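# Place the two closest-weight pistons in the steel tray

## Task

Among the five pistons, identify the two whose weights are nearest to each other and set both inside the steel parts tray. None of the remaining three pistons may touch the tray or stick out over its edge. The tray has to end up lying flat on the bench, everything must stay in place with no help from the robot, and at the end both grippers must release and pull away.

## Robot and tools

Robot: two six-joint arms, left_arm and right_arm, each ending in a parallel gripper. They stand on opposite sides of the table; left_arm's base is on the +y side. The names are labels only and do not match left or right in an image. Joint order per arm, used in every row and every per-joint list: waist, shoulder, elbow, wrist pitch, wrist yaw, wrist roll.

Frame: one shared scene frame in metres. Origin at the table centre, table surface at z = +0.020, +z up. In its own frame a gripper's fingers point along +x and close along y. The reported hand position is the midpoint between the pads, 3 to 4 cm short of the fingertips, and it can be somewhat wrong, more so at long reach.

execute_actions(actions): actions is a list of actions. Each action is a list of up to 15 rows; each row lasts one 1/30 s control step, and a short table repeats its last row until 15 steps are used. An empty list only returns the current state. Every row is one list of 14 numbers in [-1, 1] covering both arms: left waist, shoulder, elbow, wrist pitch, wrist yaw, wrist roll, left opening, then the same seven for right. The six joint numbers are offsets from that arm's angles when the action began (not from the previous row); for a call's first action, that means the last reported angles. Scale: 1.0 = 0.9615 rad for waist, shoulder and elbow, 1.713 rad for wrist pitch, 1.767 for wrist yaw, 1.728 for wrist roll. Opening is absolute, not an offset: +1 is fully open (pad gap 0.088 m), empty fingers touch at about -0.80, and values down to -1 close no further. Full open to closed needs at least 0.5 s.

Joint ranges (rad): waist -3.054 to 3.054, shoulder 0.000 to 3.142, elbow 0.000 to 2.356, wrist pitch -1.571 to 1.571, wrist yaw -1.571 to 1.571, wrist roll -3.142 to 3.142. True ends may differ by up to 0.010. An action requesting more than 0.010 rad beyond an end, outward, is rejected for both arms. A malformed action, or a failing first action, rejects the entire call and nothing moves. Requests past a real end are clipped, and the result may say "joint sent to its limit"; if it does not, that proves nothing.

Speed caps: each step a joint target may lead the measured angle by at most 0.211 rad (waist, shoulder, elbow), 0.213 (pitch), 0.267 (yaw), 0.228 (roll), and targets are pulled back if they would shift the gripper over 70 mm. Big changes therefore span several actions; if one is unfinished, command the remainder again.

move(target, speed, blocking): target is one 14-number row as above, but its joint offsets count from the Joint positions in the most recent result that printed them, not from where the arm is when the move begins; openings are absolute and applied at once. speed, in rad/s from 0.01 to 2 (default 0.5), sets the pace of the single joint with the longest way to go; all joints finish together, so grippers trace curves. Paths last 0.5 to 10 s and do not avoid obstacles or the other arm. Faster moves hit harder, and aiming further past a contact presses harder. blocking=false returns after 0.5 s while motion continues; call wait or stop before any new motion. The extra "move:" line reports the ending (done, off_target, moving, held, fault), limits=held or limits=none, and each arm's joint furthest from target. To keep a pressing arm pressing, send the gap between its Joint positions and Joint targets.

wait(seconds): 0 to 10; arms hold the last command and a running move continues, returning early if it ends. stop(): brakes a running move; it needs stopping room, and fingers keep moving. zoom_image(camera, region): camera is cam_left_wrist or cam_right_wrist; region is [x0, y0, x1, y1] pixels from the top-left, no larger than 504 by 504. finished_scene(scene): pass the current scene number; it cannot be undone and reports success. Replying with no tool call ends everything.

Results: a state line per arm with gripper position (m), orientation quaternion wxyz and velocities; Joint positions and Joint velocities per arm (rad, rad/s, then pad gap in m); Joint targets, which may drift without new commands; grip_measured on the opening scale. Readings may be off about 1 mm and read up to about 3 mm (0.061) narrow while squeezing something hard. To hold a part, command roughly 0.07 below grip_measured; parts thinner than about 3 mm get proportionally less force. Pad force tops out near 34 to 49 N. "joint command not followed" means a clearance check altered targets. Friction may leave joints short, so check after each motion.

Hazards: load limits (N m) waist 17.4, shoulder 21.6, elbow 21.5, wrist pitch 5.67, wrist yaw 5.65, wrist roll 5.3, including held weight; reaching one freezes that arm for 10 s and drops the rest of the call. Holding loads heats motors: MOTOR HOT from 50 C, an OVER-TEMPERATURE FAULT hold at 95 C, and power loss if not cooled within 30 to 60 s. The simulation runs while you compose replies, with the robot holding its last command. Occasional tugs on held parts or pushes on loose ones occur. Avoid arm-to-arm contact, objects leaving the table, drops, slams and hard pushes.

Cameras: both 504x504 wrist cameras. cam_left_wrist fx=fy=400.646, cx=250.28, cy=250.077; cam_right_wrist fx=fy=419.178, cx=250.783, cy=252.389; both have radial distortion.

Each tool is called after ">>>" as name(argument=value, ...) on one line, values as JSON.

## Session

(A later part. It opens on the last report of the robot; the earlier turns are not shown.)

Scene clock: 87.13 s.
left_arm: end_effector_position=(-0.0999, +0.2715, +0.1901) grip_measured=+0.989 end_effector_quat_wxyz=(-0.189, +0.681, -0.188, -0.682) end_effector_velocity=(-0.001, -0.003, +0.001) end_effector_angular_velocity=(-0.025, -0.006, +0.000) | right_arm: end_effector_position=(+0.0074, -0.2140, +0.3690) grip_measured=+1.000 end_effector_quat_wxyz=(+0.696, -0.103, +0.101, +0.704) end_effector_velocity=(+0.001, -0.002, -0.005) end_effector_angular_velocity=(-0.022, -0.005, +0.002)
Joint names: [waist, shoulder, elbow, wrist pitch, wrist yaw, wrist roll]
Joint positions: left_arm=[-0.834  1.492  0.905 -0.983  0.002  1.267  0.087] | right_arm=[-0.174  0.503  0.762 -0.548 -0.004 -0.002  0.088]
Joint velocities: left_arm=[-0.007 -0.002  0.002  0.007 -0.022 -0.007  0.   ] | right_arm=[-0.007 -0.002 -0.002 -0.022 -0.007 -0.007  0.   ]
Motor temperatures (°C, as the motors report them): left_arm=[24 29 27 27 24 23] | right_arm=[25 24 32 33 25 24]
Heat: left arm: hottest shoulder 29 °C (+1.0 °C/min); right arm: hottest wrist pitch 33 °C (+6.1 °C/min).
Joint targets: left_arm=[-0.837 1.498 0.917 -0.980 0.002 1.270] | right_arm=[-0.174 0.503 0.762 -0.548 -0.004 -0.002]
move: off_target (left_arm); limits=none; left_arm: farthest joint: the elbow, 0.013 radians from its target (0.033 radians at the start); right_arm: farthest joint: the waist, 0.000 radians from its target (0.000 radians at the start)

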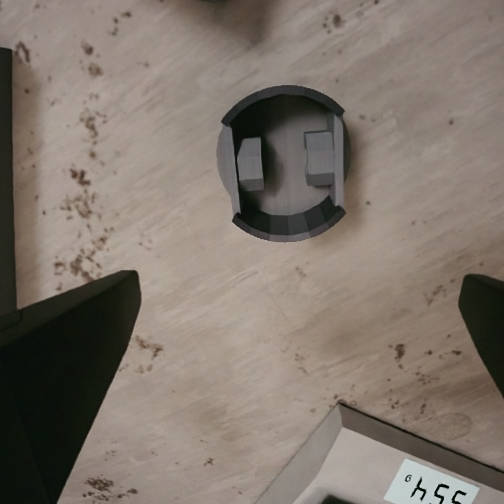

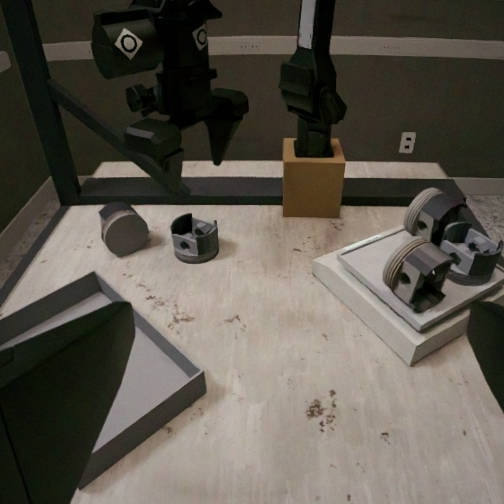

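>>> move(target=[-0.0716, 0.2339, -0.1885, 0.2278, 0, -0.092, 0.6, 0, 0, 0, 0, 0, 0, 1], speed=0.6)

Scene clock: 89.07 s.
left_arm: end_effector_position=(-0.1152, +0.2794, +0.1049) grip_measured=+0.603 end_effector_quat_wxyz=(-0.158, +0.689, -0.157, -0.690) end_effector_velocity=(-0.001, +0.000, -0.001) end_effector_angular_velocity=(-0.007, -0.003, -0.000) | right_arm: end_effector_position=(+0.0074, -0.2140, +0.3690) grip_measured=+1.000 end_effector_quat_wxyz=(+0.696, -0.103, +0.101, +0.704) end_effector_velocity=(-0.001, +0.000, -0.005) end_effector_angular_velocity=(-0.017, -0.005, +0.007)
Joint names: [waist, shoulder, elbow, wrist pitch, wrist yaw, wrist roll]
Joint positions: left_arm=[-0.9    1.709  0.734 -0.596  0.002  1.111  0.069] | right_arm=[-0.174  0.503  0.762 -0.548 -0.004 -0.002  0.088]
Joint velocities: left_arm=[-0.007  0.002 -0.002  0.007 -0.007 -0.007 -0.   ] | right_arm=[-0.002  0.002 -0.007 -0.007 -0.007 -0.007  0.   ]
Motor temperatures (°C, as the motors report them): left_arm=[24 29 27 27 24 23] | right_arm=[25 24 32 33 25 24]
Heat: left arm: hottest shoulder 29 °C (+1.0 °C/min); right arm: hottest wrist pitch 33 °C (+5.0 °C/min).
Joint targets: left_arm=[-0.903 1.717 0.723 -0.593 0.002 1.108] | right_arm=[-0.174 0.503 0.762 -0.548 -0.004 -0.002]
move: done; limits=none; left_arm: farthest joint: the elbow, 0.010 radians from its target (0.181 radians at the start); right_arm: farthest joint: the waist, 0.000 radians from its target (0.000 radians at the start)

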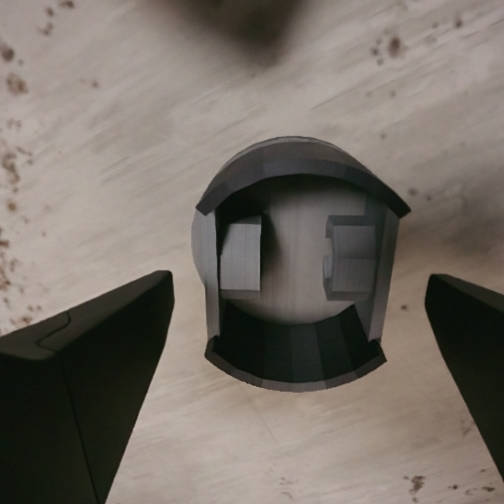

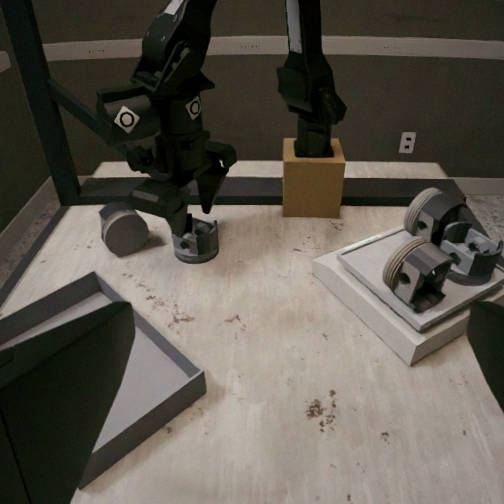

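>>> move(target=[0, 0.0989, -0.05, 0.0744, 0, 0, 0.5, 0, 0, 0, 0, 0, 0, 1], speed=0.3)

>>> execute_actions(actions=[[[0,0,0,0,0,0,0.46,0,0,0,0,0,0,1],[0,0,0,0,0,0,0.42,0,0,0,0,0,0,1],[0,0,0,0,0,0,0.38,0,0,0,0,0,0,1],[0,0,0,0,0,0,0.35,0,0,0,0,0,0,1],[0,0,0,0,0,0,0.32,0,0,0,0,0,0,1],[0,0,0,0,0,0,0.29,0,0,0,0,0,0,1],[0,0,0,0,0,0,0.26,0,0,0,0,0,0,1],[0,0,0,0,0,0,0.23,0,0,0,0,0,0,1],[0,0,0,0,0,0,0.20,0,0,0,0,0,0,1]]])

Scene clock: 90.77 s.
left_arm: end_effector_position=(-0.1150, +0.2796, +0.0785) grip_measured=+0.503 end_effector_quat_wxyz=(-0.159, +0.689, -0.156, -0.689) end_effector_velocity=(+0.004, +0.004, +0.000) end_effector_angular_velocity=(+0.008, -0.022, -0.000) | right_arm: end_effector_position=(+0.0074, -0.2140, +0.3690) grip_measured=+1.000 end_effector_quat_wxyz=(+0.696, -0.103, +0.101, +0.704) end_effector_velocity=(+0.001, -0.002, -0.005) end_effector_angular_velocity=(-0.022, -0.005, +0.002)
Joint names: [waist, shoulder, elbow, wrist pitch, wrist yaw, wrist roll]
Joint positions: left_arm=[-0.9    1.797  0.695 -0.472  0.002  1.111  0.064] | right_arm=[-0.174  0.503  0.762 -0.548 -0.004 -0.002  0.088]
Joint velocities: left_arm=[-0.007 -0.002 -0.002 -0.022 -0.007 -0.007  0.   ] | right_arm=[-0.007 -0.002 -0.002 -0.022 -0.007 -0.007  0.   ]
Motor temperatures (°C, as the motors report them): left_arm=[24 29 27 27 24 23] | right_arm=[25 24 32 33 25 24]
Heat: left arm: hottest shoulder 29 °C (+0.0 °C/min); right arm: hottest wrist pitch 33 °C (+5.0 °C/min).
Joint targets: left_arm=[-0.900 1.805 0.686 -0.469 0.002 1.111] | right_arm=[-0.174 0.503 0.762 -0.548 -0.004 -0.002]
move: done; limits=none; left_arm: farthest joint: the elbow, 0.010 radians from its target (0.048 radians at the start); right_arm: farthest joint: the waist, 0.000 radians from its target (0.000 radians at the start)

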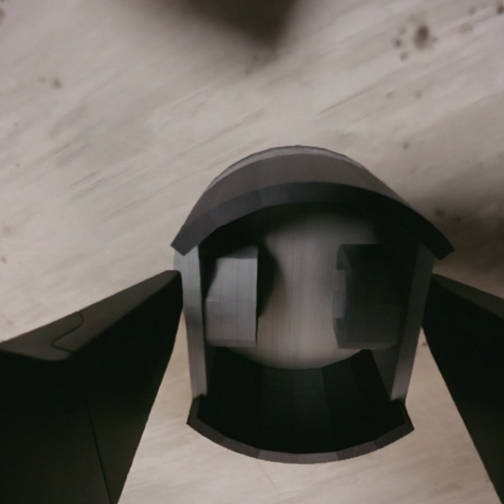

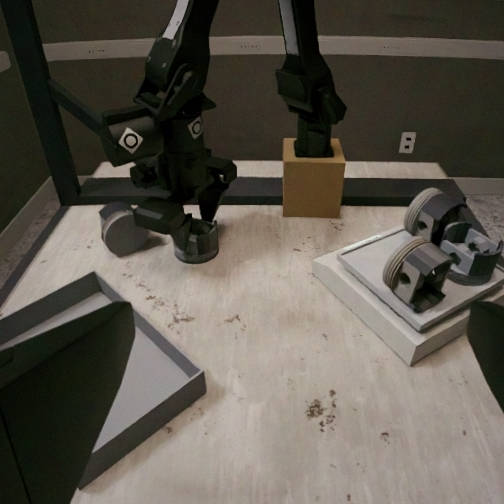

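Scene clock: 91.27 s.
left_arm: end_effector_position=(-0.1149, +0.2797, +0.0785) grip_measured=+0.281 end_effector_quat_wxyz=(-0.159, +0.690, -0.156, -0.689) end_effector_velocity=(+0.004, -0.000, +0.001) end_effector_angular_velocity=(+0.005, -0.018, -0.000) | right_arm: end_effector_position=(+0.0074, -0.2140, +0.3690) grip_measured=+1.000 end_effector_quat_wxyz=(+0.696, -0.103, +0.101, +0.704) end_effector_velocity=(+0.002, +0.000, -0.003) end_effector_angular_velocity=(-0.012, -0.023, -0.003)
Joint names: [waist, shoulder, elbow, wrist pitch, wrist yaw, wrist roll]
Joint positions: left_arm=[-0.9    1.797  0.695 -0.473  0.002  1.111  0.053] | right_arm=[-0.174  0.503  0.762 -0.548 -0.004 -0.002  0.088]
Joint velocities: left_arm=[ 0.007 -0.002  0.002 -0.022 -0.007  0.007 -0.001] | right_arm=[-0.002  0.002 -0.002 -0.007  0.007 -0.022  0.   ]
Motor temperatures (°C, as the motors report them): left_arm=[24 29 27 27 24 23] | right_arm=[25 24 32 33 25 24]
Heat: left arm: hottest shoulder 29 °C (+0.0 °C/min); right arm: hottest wrist pitch 33 °C (+5.1 °C/min).
Joint targets: left_arm=[-0.900 1.797 0.695 -0.472 0.002 1.111] | right_arm=[-0.174 0.503 0.762 -0.548 -0.004 -0.002]

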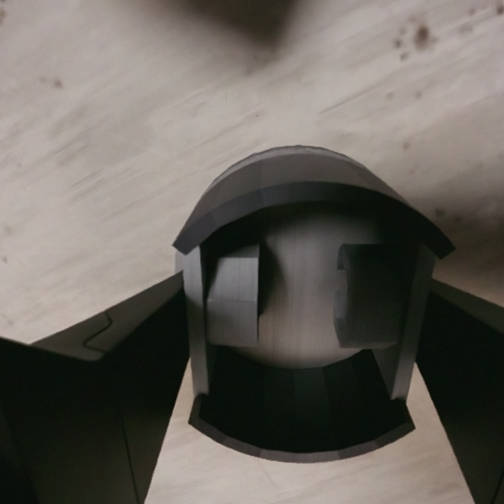

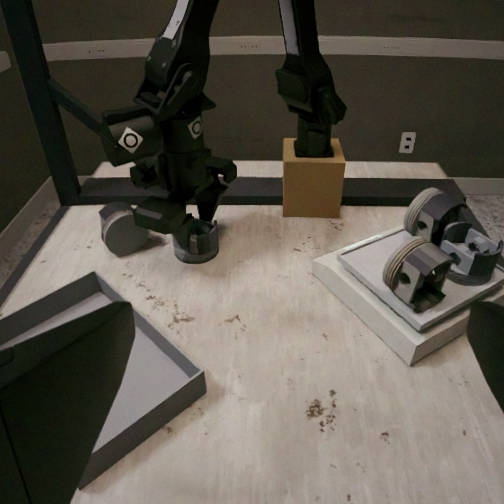

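>>> move(target=[0.35, -0.1936, 0.2554, -0.2355, 0, 0.35, 0.2, 0, 0, 0, 0, 0, 0, 1], speed=0.8)

Scene clock: 93.60 s.
left_arm: end_effector_position=(-0.0650, +0.2107, +0.1649) grip_measured=+0.281 end_effector_quat_wxyz=(-0.248, +0.661, -0.248, -0.663) end_effector_velocity=(-0.001, -0.002, +0.001) end_effector_angular_velocity=(-0.014, +0.000, +0.005) | right_arm: end_effector_position=(+0.0074, -0.2140, +0.3690) grip_measured=+1.000 end_effector_quat_wxyz=(+0.696, -0.103, +0.101, +0.704) end_effector_velocity=(-0.003, +0.000, +0.001) end_effector_angular_velocity=(+0.007, -0.001, +0.021)
Joint names: [waist, shoulder, elbow, wrist pitch, wrist yaw, wrist roll]
Joint positions: left_arm=[-0.566  1.622  0.925 -0.873  0.002  1.712  0.053] | right_arm=[-0.174  0.503  0.762 -0.548 -0.004 -0.002  0.088]
Joint velocities: left_arm=[-0.002 -0.002  0.002  0.007 -0.007 -0.007 -0.   ] | right_arm=[-0.002 -0.002 -0.002  0.007 -0.022 -0.007  0.   ]
Motor temperatures (°C, as the motors report them): left_arm=[24 29 27 27 24 23] | right_arm=[25 24 32 33 25 24]
Heat: left arm: hottest shoulder 29 °C (-1.0 °C/min); right arm: hottest wrist pitch 33 °C (+5.1 °C/min).
Joint targets: left_arm=[-0.563 1.611 0.941 -0.876 0.002 1.716] | right_arm=[-0.174 0.503 0.762 -0.548 -0.004 -0.002]
move: off_target (left_arm); limits=none; left_arm: farthest joint: the elbow, 0.016 radians from its target (0.245 radians at the start); right_arm: farthest joint: the waist, 0.000 radians from its target (0.000 radians at the start)

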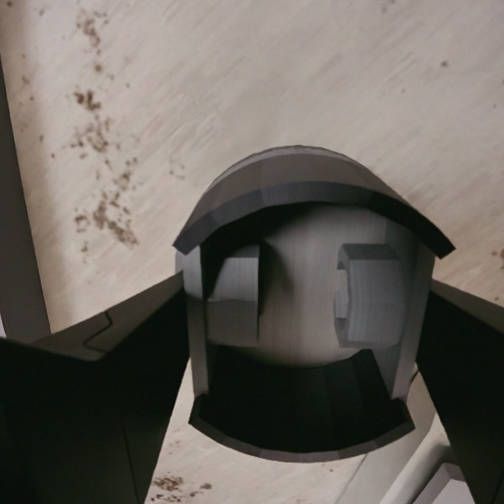

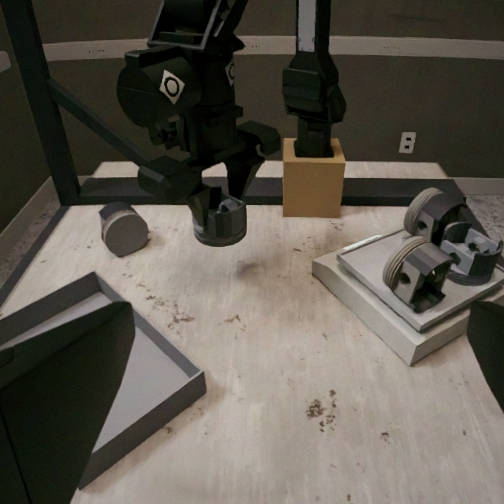

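>>> move(target=[0.9065, -0.006, 0.008, 0, 0, 0.6815, 0.2, 0, 0, 0, 0, 0, 0, 1], speed=0.9)

Scene clock: 95.83 s.
left_arm: end_effector_position=(+0.1516, +0.1796, +0.1649) grip_measured=+0.281 end_effector_quat_wxyz=(-0.346, +0.616, -0.347, -0.617) end_effector_velocity=(-0.000, +0.002, +0.000) end_effector_angular_velocity=(+0.009, -0.005, +0.020) | right_arm: end_effector_position=(+0.0074, -0.2140, +0.3690) grip_measured=+1.000 end_effector_quat_wxyz=(+0.696, -0.103, +0.101, +0.704) end_effector_velocity=(+0.002, -0.001, -0.002) end_effector_angular_velocity=(-0.007, -0.009, -0.007)
Joint names: [waist, shoulder, elbow, wrist pitch, wrist yaw, wrist roll]
Joint positions: left_arm=[ 0.302  1.622  0.925 -0.873  0.002  2.887  0.053] | right_arm=[-0.174  0.503  0.762 -0.548 -0.004 -0.002  0.088]
Joint velocities: left_arm=[-0.002 -0.002 -0.002 -0.007 -0.007 -0.022 -0.   ] | right_arm=[-0.002 -0.002 -0.002 -0.007  0.007 -0.007  0.   ]
Motor temperatures (°C, as the motors report them): left_arm=[24 29 27 27 24 23] | right_arm=[25 24 32 33 25 24]
Heat: left arm: hottest shoulder 29 °C (-1.0 °C/min); right arm: hottest wrist pitch 33 °C (+4.0 °C/min).
Joint targets: left_arm=[0.305 1.617 0.932 -0.873 0.002 2.890] | right_arm=[-0.174 0.503 0.762 -0.548 -0.004 -0.002]
move: done; limits=none; left_arm: farthest joint: the elbow, 0.008 radians from its target (0.008 radians at the start); right_arm: farthest joint: the waist, 0.000 radians from its target (0.000 radians at the start)

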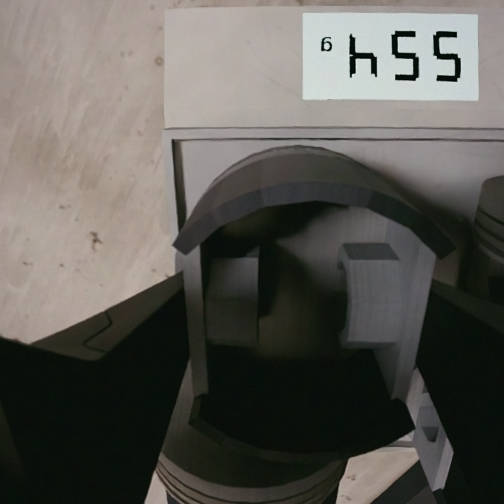

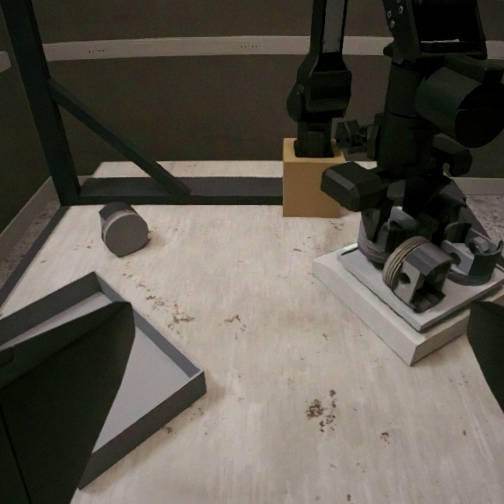

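>>> move(target=[0.0097, 0.0745, -0.0434, 0.0604, 0, 0, 0.2, 0, 0, 0, 0, 0, 0, 1], speed=0.15)

Scene clock: 98.20 s.
left_arm: end_effector_position=(+0.1547, +0.1752, +0.1415) grip_measured=+0.281 end_effector_quat_wxyz=(-0.344, +0.617, -0.345, -0.618) end_effector_velocity=(+0.003, -0.000, +0.000) end_effector_angular_velocity=(-0.001, -0.023, -0.010) | right_arm: end_effector_position=(+0.0074, -0.2140, +0.3690) grip_measured=+1.000 end_effector_quat_wxyz=(+0.696, -0.103, +0.101, +0.704) end_effector_velocity=(+0.002, -0.002, -0.005) end_effector_angular_velocity=(-0.022, +0.005, -0.012)
Joint names: [waist, shoulder, elbow, wrist pitch, wrist yaw, wrist roll]
Joint positions: left_arm=[ 0.309  1.689  0.892 -0.774  0.002  2.887  0.053] | right_arm=[-0.174  0.503  0.762 -0.548 -0.004 -0.002  0.088]
Joint velocities: left_arm=[-0.002 -0.002 -0.002  0.007 -0.022  0.007 -0.   ] | right_arm=[-0.002 -0.002 -0.002 -0.022  0.007  0.007  0.   ]
Motor temperatures (°C, as the motors report them): left_arm=[24 29 27 27 24 23] | right_arm=[25 24 32 33 25 24]
Heat: left arm: hottest shoulder 29 °C (-1.0 °C/min); right arm: hottest wrist pitch 33 °C (+4.0 °C/min).
Joint targets: left_arm=[0.312 1.694 0.883 -0.770 0.002 2.887] | right_arm=[-0.174 0.503 0.762 -0.548 -0.004 -0.002]
move: done; limits=none; left_arm: farthest joint: the elbow, 0.008 radians from its target (0.041 radians at the start); right_arm: farthest joint: the waist, 0.000 radians from its target (0.000 radians at the start)

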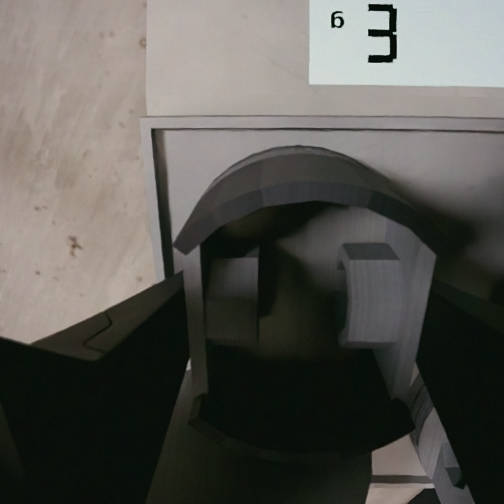

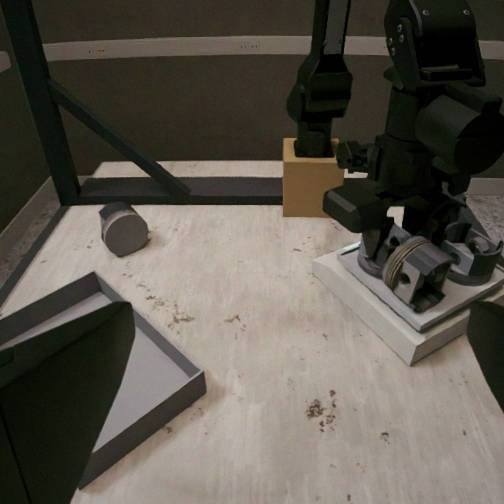

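>>> execute_actions(actions=[[[0,0,0,0,0,0,0.26,0,0,0,0,0,0,1],[0,0,0,0,0,0,0.30,0,0,0,0,0,0,1],[0,0,0,0,0,0,0.34,0,0,0,0,0,0,1],[0,0,0,0,0,0,0.38,0,0,0,0,0,0,1],[0,0,0,0,0,0,0.42,0,0,0,0,0,0,1],[0,0,0,0,0,0,0.46,0,0,0,0,0,0,1]]])

>>> wait(seconds=1.5)

Scene clock: 99.23 s.
left_arm: end_effector_position=(+0.1547, +0.1752, +0.1415) grip_measured=+0.450 end_effector_quat_wxyz=(-0.344, +0.617, -0.345, -0.618) end_effector_velocity=(+0.001, +0.003, +0.000) end_effector_angular_velocity=(+0.009, -0.005, +0.010) | right_arm: end_effector_position=(+0.0074, -0.2140, +0.3690) grip_measured=+1.000 end_effector_quat_wxyz=(+0.696, -0.103, +0.101, +0.704) end_effector_velocity=(-0.001, -0.001, -0.002) end_effector_angular_velocity=(-0.007, -0.005, +0.007)
Joint names: [waist, shoulder, elbow, wrist pitch, wrist yaw, wrist roll]
Joint positions: left_arm=[ 0.309  1.689  0.892 -0.774  0.002  2.887  0.061] | right_arm=[-0.174  0.503  0.762 -0.548 -0.004 -0.002  0.088]
Joint velocities: left_arm=[ 0.002 -0.002 -0.002 -0.007 -0.007 -0.007  0.003] | right_arm=[-0.002 -0.002 -0.002 -0.007 -0.007 -0.007  0.   ]
Motor temperatures (°C, as the motors report them): left_arm=[24 29 27 27 24 23] | right_arm=[25 24 32 34 25 24]
Heat: left arm: hottest shoulder 29 °C (-1.0 °C/min); right arm: hottest wrist pitch 34 °C (+5.1 °C/min).
Joint targets: left_arm=[0.309 1.689 0.892 -0.774 0.002 2.887] | right_arm=[-0.174 0.503 0.762 -0.548 -0.004 -0.002]

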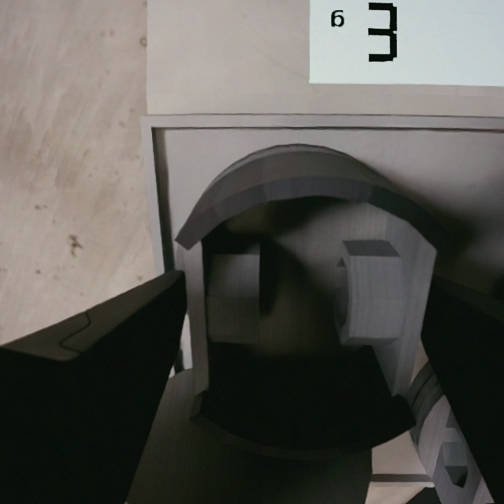

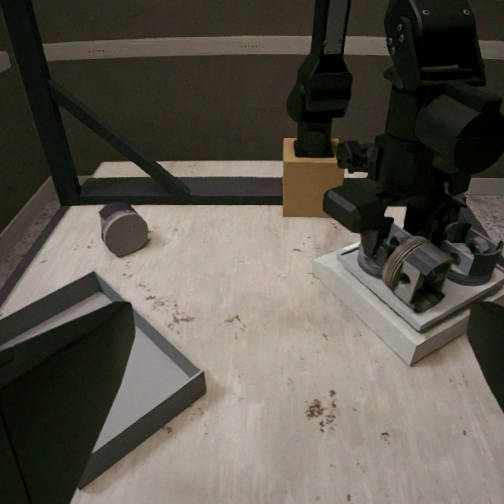

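Scene clock: 100.73 s.
left_arm: end_effector_position=(+0.1547, +0.1752, +0.1415) grip_measured=+0.457 end_effector_quat_wxyz=(-0.344, +0.617, -0.345, -0.618) end_effector_velocity=(-0.005, +0.003, -0.001) end_effector_angular_velocity=(+0.005, +0.025, +0.020) | right_arm: end_effector_position=(+0.0074, -0.2140, +0.3690) grip_measured=+1.000 end_effector_quat_wxyz=(+0.696, -0.103, +0.101, +0.704) end_effector_velocity=(-0.001, -0.001, -0.006) end_effector_angular_velocity=(-0.027, +0.009, +0.002)
Joint names: [waist, shoulder, elbow, wrist pitch, wrist yaw, wrist roll]
Joint positions: left_arm=[ 0.309  1.689  0.892 -0.774  0.002  2.887  0.061] | right_arm=[-0.174  0.503  0.762 -0.548 -0.004 -0.002  0.088]
Joint velocities: left_arm=[-0.002 -0.002 -0.007 -0.007  0.022 -0.022 -0.   ] | right_arm=[-0.002  0.002 -0.002 -0.022 -0.007  0.007  0.   ]
Motor temperatures (°C, as the motors report them): left_arm=[24 29 27 27 24 23] | right_arm=[25 24 33 34 25 24]
Heat: left arm: hottest shoulder 29 °C (-1.0 °C/min); right arm: hottest wrist pitch 34 °C (+5.0 °C/min).
Joint targets: left_arm=[0.309 1.689 0.892 -0.774 0.002 2.887] | right_arm=[-0.174 0.503 0.762 -0.548 -0.004 -0.002]
wait: 1.50 s; at rest by 0.17 s

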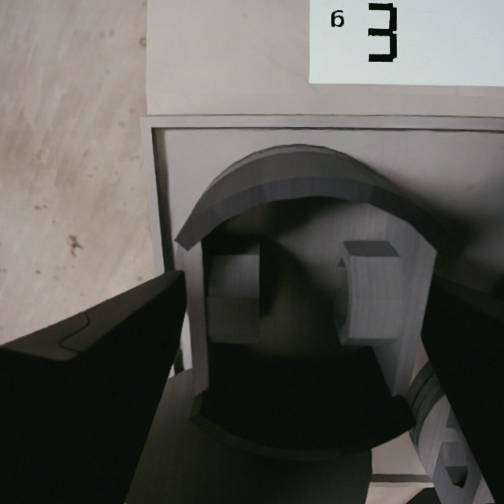

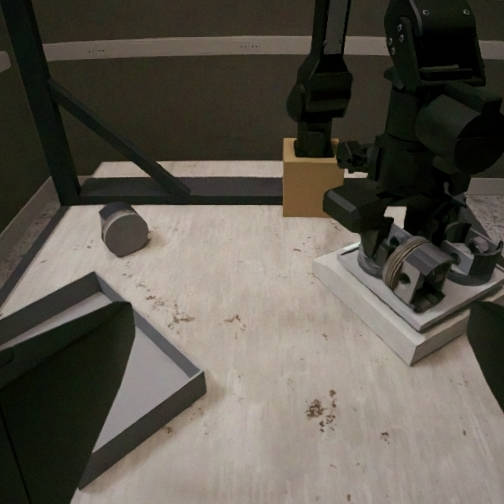

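>>> move(target=[0, -0.1089, 0.1605, -0.1417, 0, 0, 0.52, 0, 0, 0, 0, 0, 0, 1], speed=0.5)

Scene clock: 102.80 s.
left_arm: end_effector_position=(+0.1546, +0.1754, +0.1978) grip_measured=+0.517 end_effector_quat_wxyz=(-0.344, +0.617, -0.345, -0.618) end_effector_velocity=(-0.001, +0.002, +0.000) end_effector_angular_velocity=(+0.009, -0.005, -0.000) | right_arm: end_effector_position=(+0.0074, -0.2140, +0.3690) grip_measured=+1.000 end_effector_quat_wxyz=(+0.696, -0.103, +0.101, +0.704) end_effector_velocity=(-0.002, -0.001, -0.002) end_effector_angular_velocity=(-0.007, -0.019, +0.016)
Joint names: [waist, shoulder, elbow, wrist pitch, wrist yaw, wrist roll]
Joint positions: left_arm=[ 0.309  1.592  1.033 -1.014  0.002  2.887  0.064] | right_arm=[-0.174  0.503  0.762 -0.548 -0.004 -0.002  0.088]
Joint velocities: left_arm=[-0.007 -0.002 -0.002 -0.007 -0.007 -0.007  0.   ] | right_arm=[ 0.002 -0.002 -0.002 -0.007 -0.007 -0.022  0.   ]
Motor temperatures (°C, as the motors report them): left_arm=[24 29 27 27 24 23] | right_arm=[25 24 33 34 25 24]
Heat: left arm: hottest shoulder 29 °C (-1.0 °C/min); right arm: hottest wrist pitch 34 °C (+5.0 °C/min).
Joint targets: left_arm=[0.309 1.584 1.046 -1.017 0.002 2.887] | right_arm=[-0.174 0.503 0.762 -0.548 -0.004 -0.002]
move: off_target (left_arm); limits=none; left_arm: farthest joint: the elbow, 0.013 radians from its target (0.155 radians at the start); right_arm: farthest joint: the waist, 0.000 radians from its target (0.000 radians at the start)

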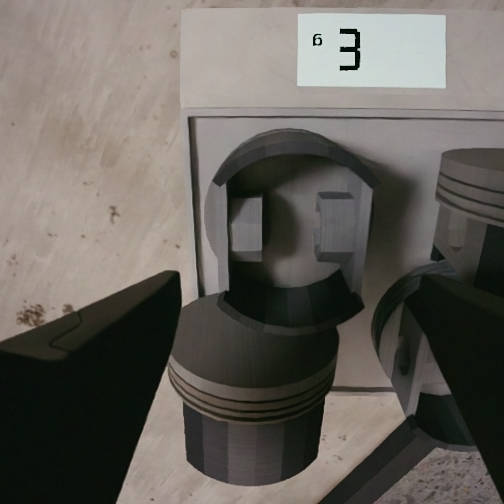

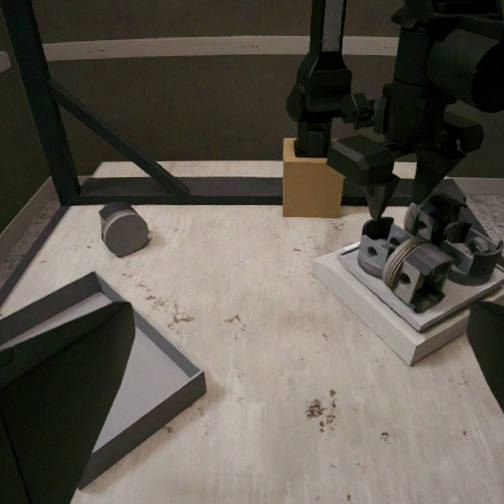

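>>> move(target=[0.3203, 0.2137, 0.235, -0.0095, 0, 0.1435, 0.55, 0, 0, 0, 0, 0, 0, 1], speed=0.6)

Scene clock: 104.33 s.
left_arm: end_effector_position=(+0.2574, +0.1664, +0.1955) grip_measured=+0.547 end_effector_quat_wxyz=(-0.325, +0.628, -0.327, -0.627) end_effector_velocity=(+0.002, -0.002, -0.000) end_effector_angular_velocity=(-0.002, -0.010, +0.005) | right_arm: end_effector_position=(+0.0074, -0.2140, +0.3690) grip_measured=+1.000 end_effector_quat_wxyz=(+0.696, -0.103, +0.101, +0.704) end_effector_velocity=(+0.001, -0.002, -0.005) end_effector_angular_velocity=(-0.022, -0.005, +0.002)
Joint names: [waist, shoulder, elbow, wrist pitch, wrist yaw, wrist roll]
Joint positions: left_arm=[ 0.613  1.788  1.247 -1.027  0.002  3.132  0.066] | right_arm=[-0.174  0.503  0.762 -0.548 -0.004 -0.002  0.088]
Joint velocities: left_arm=[-0.002  0.002  0.002  0.007 -0.007 -0.007 -0.   ] | right_arm=[-0.007 -0.002 -0.002 -0.022 -0.007 -0.007  0.   ]
Motor temperatures (°C, as the motors report them): left_arm=[24 29 28 27 24 23] | right_arm=[25 23 33 34 25 24]
Heat: left arm: hottest shoulder 29 °C (-1.0 °C/min); right arm: hottest wrist pitch 34 °C (+4.1 °C/min).
Joint targets: left_arm=[0.617 1.797 1.259 -1.030 0.002 3.135] | right_arm=[-0.174 0.503 0.762 -0.548 -0.004 -0.002]
move: off_target (left_arm); limits=none; left_arm: farthest joint: the elbow, 0.012 radians from its target (0.225 radians at the start); right_arm: farthest joint: the waist, 0.000 radians from its target (0.000 radians at the start)

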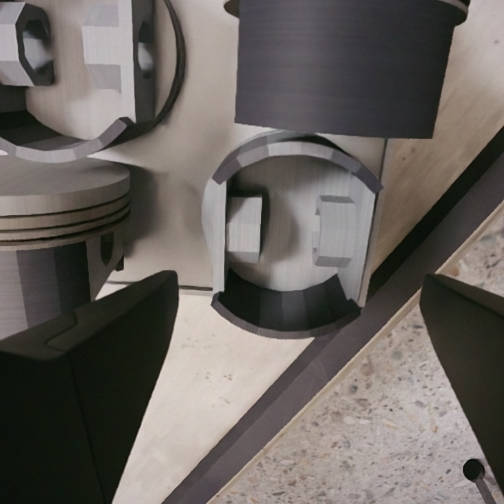

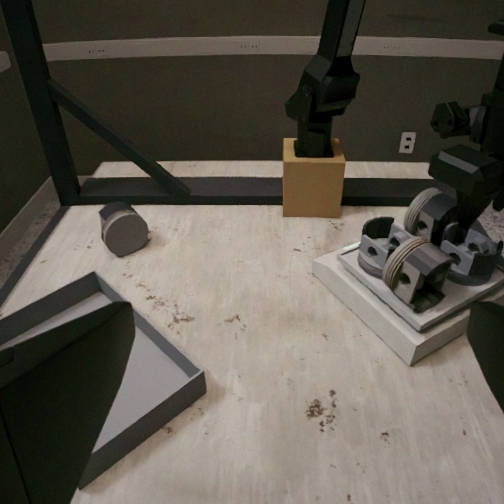

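>>> move(target=[0, 0.0926, -0.1409, 0.1195, 0, 0, 0.55, 0, 0, 0, 0, 0, 0, 1], speed=0.3)

>>> execute_actions(actions=[[[0,0,0,0,0,0,0.5,0,0,0,0,0,0,1],[0,0,0,0,0,0,0.46,0,0,0,0,0,0,1],[0,0,0,0,0,0,0.42,0,0,0,0,0,0,1],[0,0,0,0,0,0,0.38,0,0,0,0,0,0,1],[0,0,0,0,0,0,0.35,0,0,0,0,0,0,1],[0,0,0,0,0,0,0.32,0,0,0,0,0,0,1],[0,0,0,0,0,0,0.29,0,0,0,0,0,0,1],[0,0,0,0,0,0,0.26,0,0,0,0,0,0,1],[0,0,0,0,0,0,0.23,0,0,0,0,0,0,1],[0,0,0,0,0,0,0.20,0,0,0,0,0,0,1]]])

Scene clock: 106.33 s.
left_arm: end_effector_position=(+0.2572, +0.1667, +0.1428) grip_measured=+0.547 end_effector_quat_wxyz=(-0.325, +0.627, -0.326, -0.628) end_effector_velocity=(+0.002, +0.000, +0.000) end_effector_angular_velocity=(-0.002, -0.010, +0.010) | right_arm: end_effector_position=(+0.0074, -0.2140, +0.3690) grip_measured=+1.000 end_effector_quat_wxyz=(+0.696, -0.103, +0.101, +0.704) end_effector_velocity=(-0.005, -0.000, -0.001) end_effector_angular_velocity=(-0.007, +0.017, +0.031)
Joint names: [waist, shoulder, elbow, wrist pitch, wrist yaw, wrist roll]
Joint positions: left_arm=[ 0.613  1.869  1.123 -0.826  0.002  3.132  0.066] | right_arm=[-0.174  0.503  0.762 -0.548 -0.004 -0.002  0.088]
Joint velocities: left_arm=[ 0.002 -0.002 -0.002  0.007 -0.007 -0.007 -0.   ] | right_arm=[-0.002  0.002  0.002 -0.007 -0.037  0.007  0.   ]
Motor temperatures (°C, as the motors report them): left_arm=[24 29 28 27 24 23] | right_arm=[25 23 33 34 25 24]
Heat: left arm: hottest shoulder 29 °C (-1.0 °C/min); right arm: hottest wrist pitch 34 °C (+4.1 °C/min).
Joint targets: left_arm=[0.613 1.877 1.111 -0.822 0.002 3.132] | right_arm=[-0.174 0.503 0.762 -0.548 -0.004 -0.002]
move: off_target (left_arm); limits=none; left_arm: farthest joint: the elbow, 0.011 radians from its target (0.136 radians at the start); right_arm: farthest joint: the waist, 0.000 radians from its target (0.000 radians at the start)

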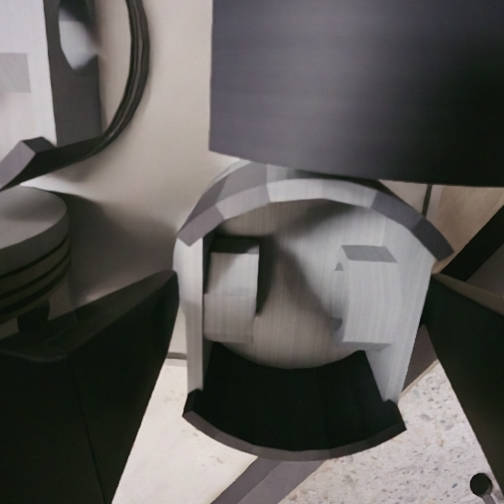

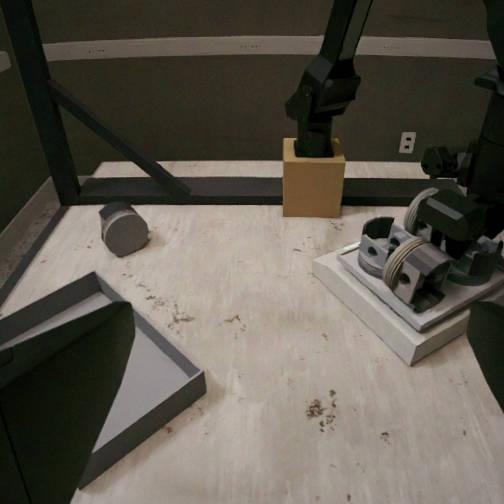

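Scene clock: 106.83 s.
left_arm: end_effector_position=(+0.2570, +0.1666, +0.1428) grip_measured=+0.285 end_effector_quat_wxyz=(-0.325, +0.627, -0.326, -0.628) end_effector_velocity=(-0.001, +0.002, +0.002) end_effector_angular_velocity=(+0.006, -0.005, -0.010) | right_arm: end_effector_position=(+0.0074, -0.2140, +0.3690) grip_measured=+1.000 end_effector_quat_wxyz=(+0.696, -0.103, +0.101, +0.704) end_effector_velocity=(-0.003, -0.001, -0.002) end_effector_angular_velocity=(-0.007, -0.015, +0.025)
Joint names: [waist, shoulder, elbow, wrist pitch, wrist yaw, wrist roll]
Joint positions: left_arm=[ 0.613  1.869  1.123 -0.826  0.003  3.132  0.053] | right_arm=[-0.174  0.503  0.762 -0.548 -0.004 -0.002  0.088]
Joint velocities: left_arm=[-0.002 -0.007 -0.002 -0.007 -0.007  0.007 -0.   ] | right_arm=[-0.002 -0.002 -0.002 -0.007 -0.022 -0.022  0.   ]
Motor temperatures (°C, as the motors report them): left_arm=[24 29 28 27 24 23] | right_arm=[25 23 33 34 25 24]
Heat: left arm: hottest shoulder 29 °C (-1.0 °C/min); right arm: hottest wrist pitch 34 °C (+4.0 °C/min).
Joint targets: left_arm=[0.614 1.869 1.123 -0.826 0.002 3.132] | right_arm=[-0.174 0.503 0.762 -0.548 -0.004 -0.002]

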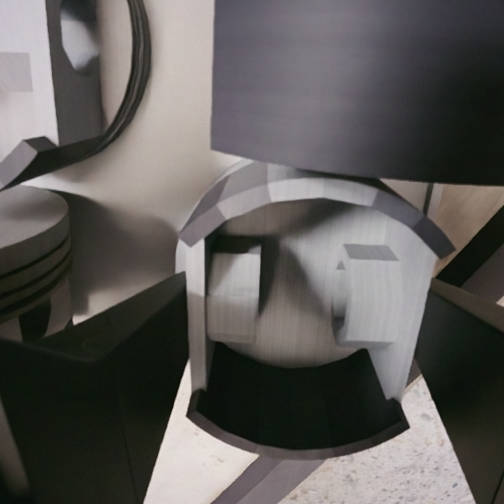

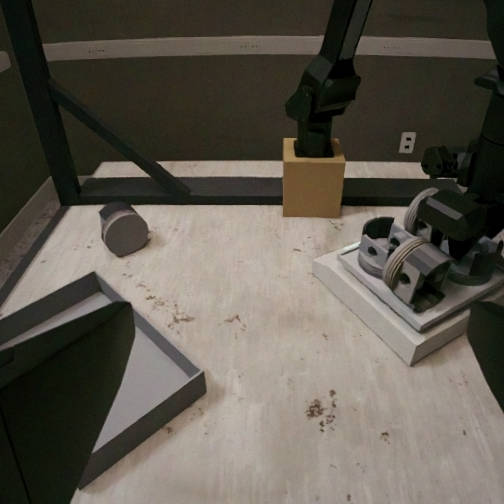

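>>> move(target=[0, -0.1183, 0.2474, -0.1882, 0, 0, 0.2, 0, 0, 0, 0, 0, 0, 1], speed=0.5)

Scene clock: 108.53 s.
left_arm: end_effector_position=(+0.2582, +0.1650, +0.2257) grip_measured=+0.285 end_effector_quat_wxyz=(-0.324, +0.628, -0.327, -0.627) end_effector_velocity=(-0.002, +0.004, +0.003) end_effector_angular_velocity=(+0.014, +0.001, +0.005) | right_arm: end_effector_position=(+0.0074, -0.2140, +0.3690) grip_measured=+1.000 end_effector_quat_wxyz=(+0.696, -0.103, +0.101, +0.704) end_effector_velocity=(+0.001, -0.002, -0.001) end_effector_angular_velocity=(-0.003, +0.009, -0.002)
Joint names: [waist, shoulder, elbow, wrist pitch, wrist yaw, wrist roll]
Joint positions: left_arm=[ 0.613  1.767  1.343 -1.145  0.003  3.132  0.053] | right_arm=[-0.174  0.503  0.762 -0.548 -0.004 -0.002  0.088]
Joint velocities: left_arm=[-0.002 -0.007  0.002 -0.022 -0.007 -0.007 -0.   ] | right_arm=[-0.007 -0.007 -0.002 -0.007 -0.007  0.007  0.   ]
Motor temperatures (°C, as the motors report them): left_arm=[24 29 28 27 24 23] | right_arm=[25 23 33 34 25 24]
Heat: left arm: hottest shoulder 29 °C (-1.0 °C/min); right arm: hottest wrist pitch 34 °C (+4.1 °C/min).
Joint targets: left_arm=[0.613 1.755 1.361 -1.148 0.003 3.132] | right_arm=[-0.174 0.503 0.762 -0.548 -0.004 -0.002]
move: off_target (left_arm); limits=none; left_arm: farthest joint: the elbow, 0.018 radians from its target (0.238 radians at the start); right_arm: farthest joint: the waist, 0.000 radians from its target (0.000 radians at the start)

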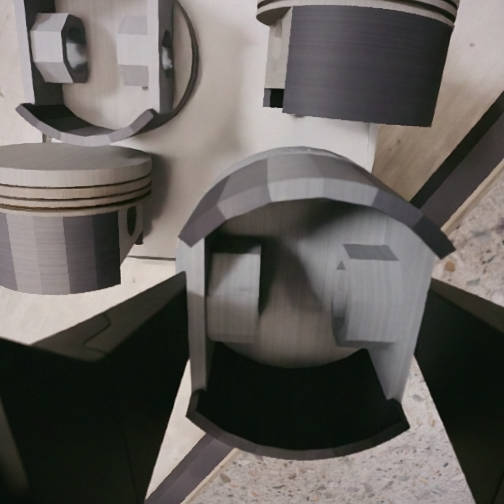

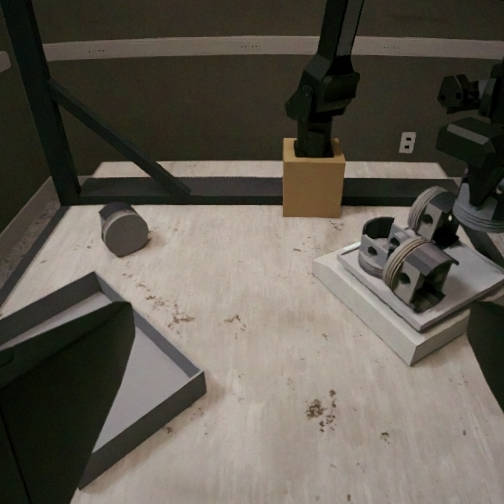

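>>> move(target=[-0.3775, -0.2626, -0.2806, 0.013, 0, 0, 0.2, 0, 0, 0, 0, 0, 0, 1], speed=0.7)

Scene clock: 110.37 s.
left_arm: end_effector_position=(+0.1381, +0.1804, +0.2254) grip_measured=+0.285 end_effector_quat_wxyz=(-0.431, +0.559, -0.434, -0.559) end_effector_velocity=(+0.000, +0.000, -0.001) end_effector_angular_velocity=(-0.001, -0.008, +0.005) | right_arm: end_effector_position=(+0.0074, -0.2140, +0.3690) grip_measured=+1.000 end_effector_quat_wxyz=(+0.696, -0.103, +0.101, +0.704) end_effector_velocity=(-0.001, -0.001, -0.002) end_effector_angular_velocity=(-0.007, -0.019, +0.011)
Joint names: [waist, shoulder, elbow, wrist pitch, wrist yaw, wrist roll]
Joint positions: left_arm=[ 0.253  1.526  1.082 -1.125  0.003  3.132  0.053] | right_arm=[-0.174  0.503  0.762 -0.548 -0.004 -0.002  0.088]
Joint velocities: left_arm=[-0.002 -0.002 -0.007  0.007 -0.007 -0.007  0.   ] | right_arm=[-0.002 -0.002 -0.002 -0.007 -0.007 -0.022  0.   ]
Motor temperatures (°C, as the motors report them): left_arm=[24 30 28 27 24 23] | right_arm=[25 23 33 34 25 24]
Heat: left arm: hottest shoulder 30 °C (+1.0 °C/min); right arm: hottest wrist pitch 34 °C (+4.1 °C/min).
Joint targets: left_arm=[0.250 1.514 1.073 -1.123 0.003 3.132] | right_arm=[-0.174 0.503 0.762 -0.548 -0.004 -0.002]
move: off_target (left_arm); limits=none; left_arm: farthest joint: the shoulder, 0.011 radians from its target (0.252 radians at the start); right_arm: farthest joint: the waist, 0.000 radians from its target (0.000 radians at the start)

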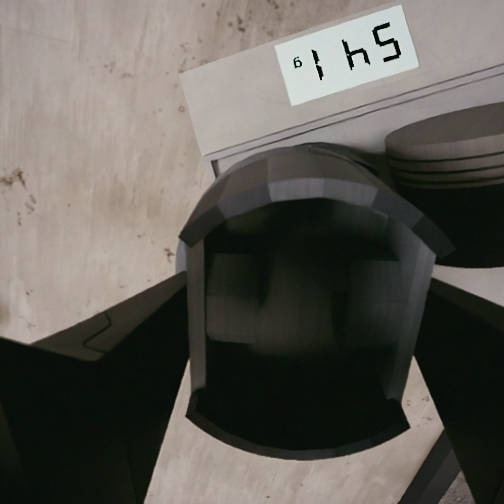

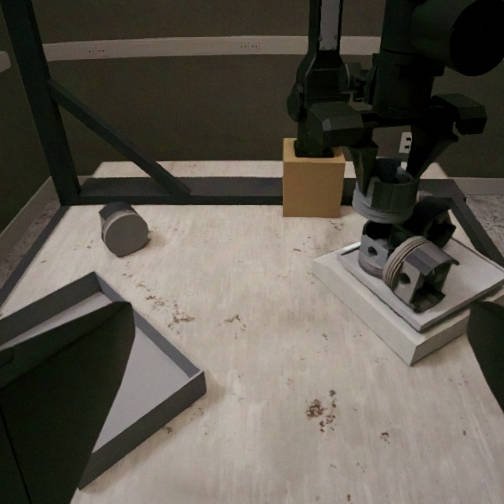

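>>> zoom_image(camera="cam_left_wrist", region=[260, 0, 430, 110])

Region (260, 0, 430, 110) of cam_left_wrist's 504x504 image, scaled by 2.965, with more detail than that image has; it fills the top 326 rows of this view, and the rest is white.

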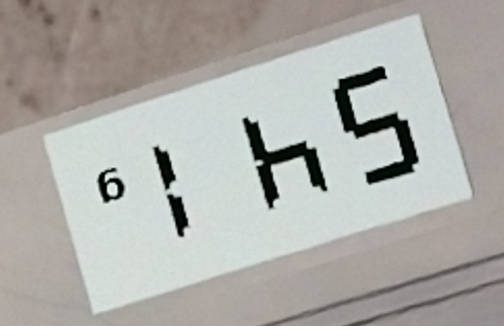

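>>> move(target=[-0.6236, -0.0911, -0.2763, 0.1064, 0, -0.143, 0.2, 0, 0, 0, 0, 0, 0, 1], speed=0.8)

Scene clock: 113.80 s.
left_arm: end_effector_position=(-0.0003, +0.2203, +0.1804) grip_measured=+0.285 end_effector_quat_wxyz=(-0.523, +0.474, -0.525, -0.476) end_effector_velocity=(+0.001, +0.000, -0.001) end_effector_angular_velocity=(-0.005, -0.006, -0.010) | right_arm: end_effector_position=(+0.0074, -0.2140, +0.3690) grip_measured=+1.000 end_effector_quat_wxyz=(+0.696, -0.103, +0.101, +0.704) end_effector_velocity=(+0.002, -0.000, -0.000) end_effector_angular_velocity=(+0.007, -0.009, -0.007)
Joint names: [waist, shoulder, elbow, wrist pitch, wrist yaw, wrist roll]
Joint positions: left_arm=[-0.343  1.449  0.825 -0.946  0.003  2.888  0.053] | right_arm=[-0.174  0.503  0.762 -0.548 -0.004 -0.002  0.088]
Joint velocities: left_arm=[-0.002 -0.002 -0.007  0.007 -0.007  0.007  0.   ] | right_arm=[-0.002 -0.007 -0.007  0.007  0.007 -0.007  0.   ]
Motor temperatures (°C, as the motors report them): left_arm=[24 30 28 27 24 23] | right_arm=[25 23 33 34 25 24]
Heat: left arm: hottest shoulder 30 °C (+1.0 °C/min); right arm: hottest wrist pitch 34 °C (+3.0 °C/min).
Joint targets: left_arm=[-0.346 1.438 0.817 -0.943 0.003 2.885] | right_arm=[-0.174 0.503 0.762 -0.548 -0.004 -0.002]
move: done; limits=none; left_arm: farthest joint: the shoulder, 0.010 radians from its target (0.087 radians at the start); right_arm: farthest joint: the waist, 0.000 radians from its target (0.000 radians at the start)

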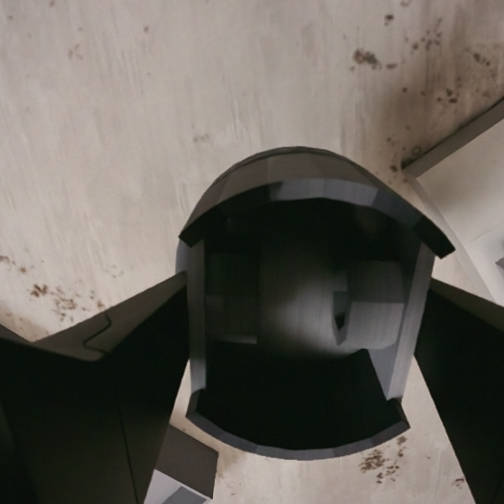

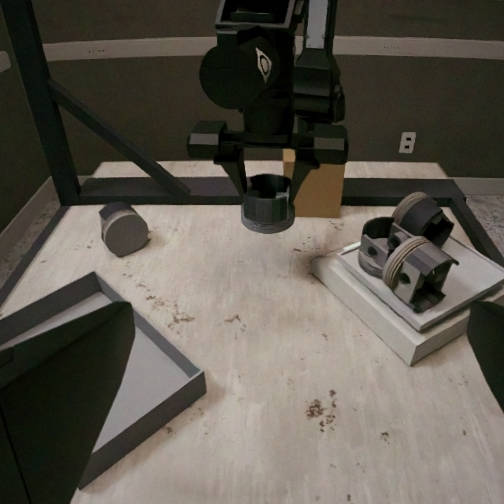

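>>> move(target=[-0.04, 0.2856, -0.2322, 0.2849, 0, 0, 0.2, 0, 0, 0, 0, 0, 0, 1], speed=0.45)

Scene clock: 115.90 s.
left_arm: end_effector_position=(-0.0074, +0.2238, +0.0810) grip_measured=+0.285 end_effector_quat_wxyz=(-0.532, +0.464, -0.533, -0.467) end_effector_velocity=(+0.000, +0.002, -0.002) end_effector_angular_velocity=(-0.000, -0.008, -0.000) | right_arm: end_effector_position=(+0.0074, -0.2140, +0.3690) grip_measured=+1.000 end_effector_quat_wxyz=(+0.696, -0.103, +0.101, +0.704) end_effector_velocity=(+0.001, -0.001, -0.002) end_effector_angular_velocity=(-0.007, -0.019, +0.006)
Joint names: [waist, shoulder, elbow, wrist pitch, wrist yaw, wrist roll]
Joint positions: left_arm=[-0.378  1.719  0.609 -0.462  0.003  2.888  0.053] | right_arm=[-0.174  0.503  0.762 -0.548 -0.004 -0.002  0.088]
Joint velocities: left_arm=[-0.007  0.002 -0.007  0.007 -0.007 -0.007  0.   ] | right_arm=[-0.007 -0.002 -0.002 -0.007 -0.007 -0.022  0.   ]
Motor temperatures (°C, as the motors report them): left_arm=[24 30 28 27 24 23] | right_arm=[25 23 33 34 25 24]
Heat: left arm: hottest shoulder 30 °C (+1.0 °C/min); right arm: hottest wrist pitch 34 °C (+3.0 °C/min).
Joint targets: left_arm=[-0.381 1.723 0.602 -0.458 0.003 2.888] | right_arm=[-0.174 0.503 0.762 -0.548 -0.004 -0.002]
move: done; limits=none; left_arm: farthest joint: the elbow, 0.007 radians from its target (0.223 radians at the start); right_arm: farthest joint: the waist, 0.000 radians from its target (0.000 radians at the start)

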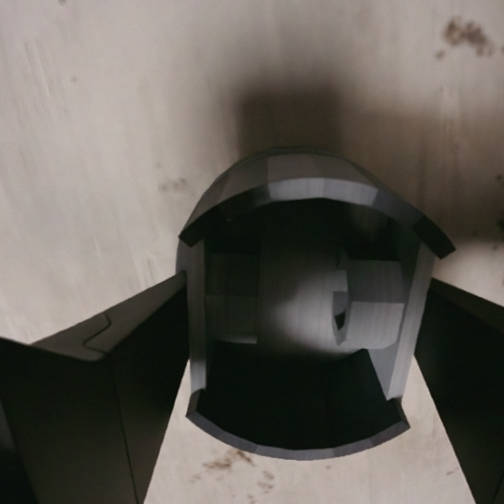

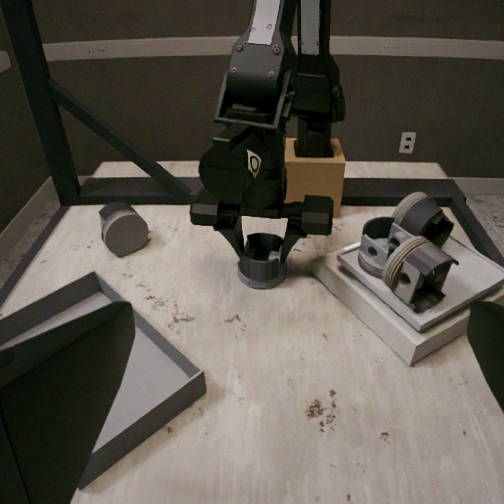

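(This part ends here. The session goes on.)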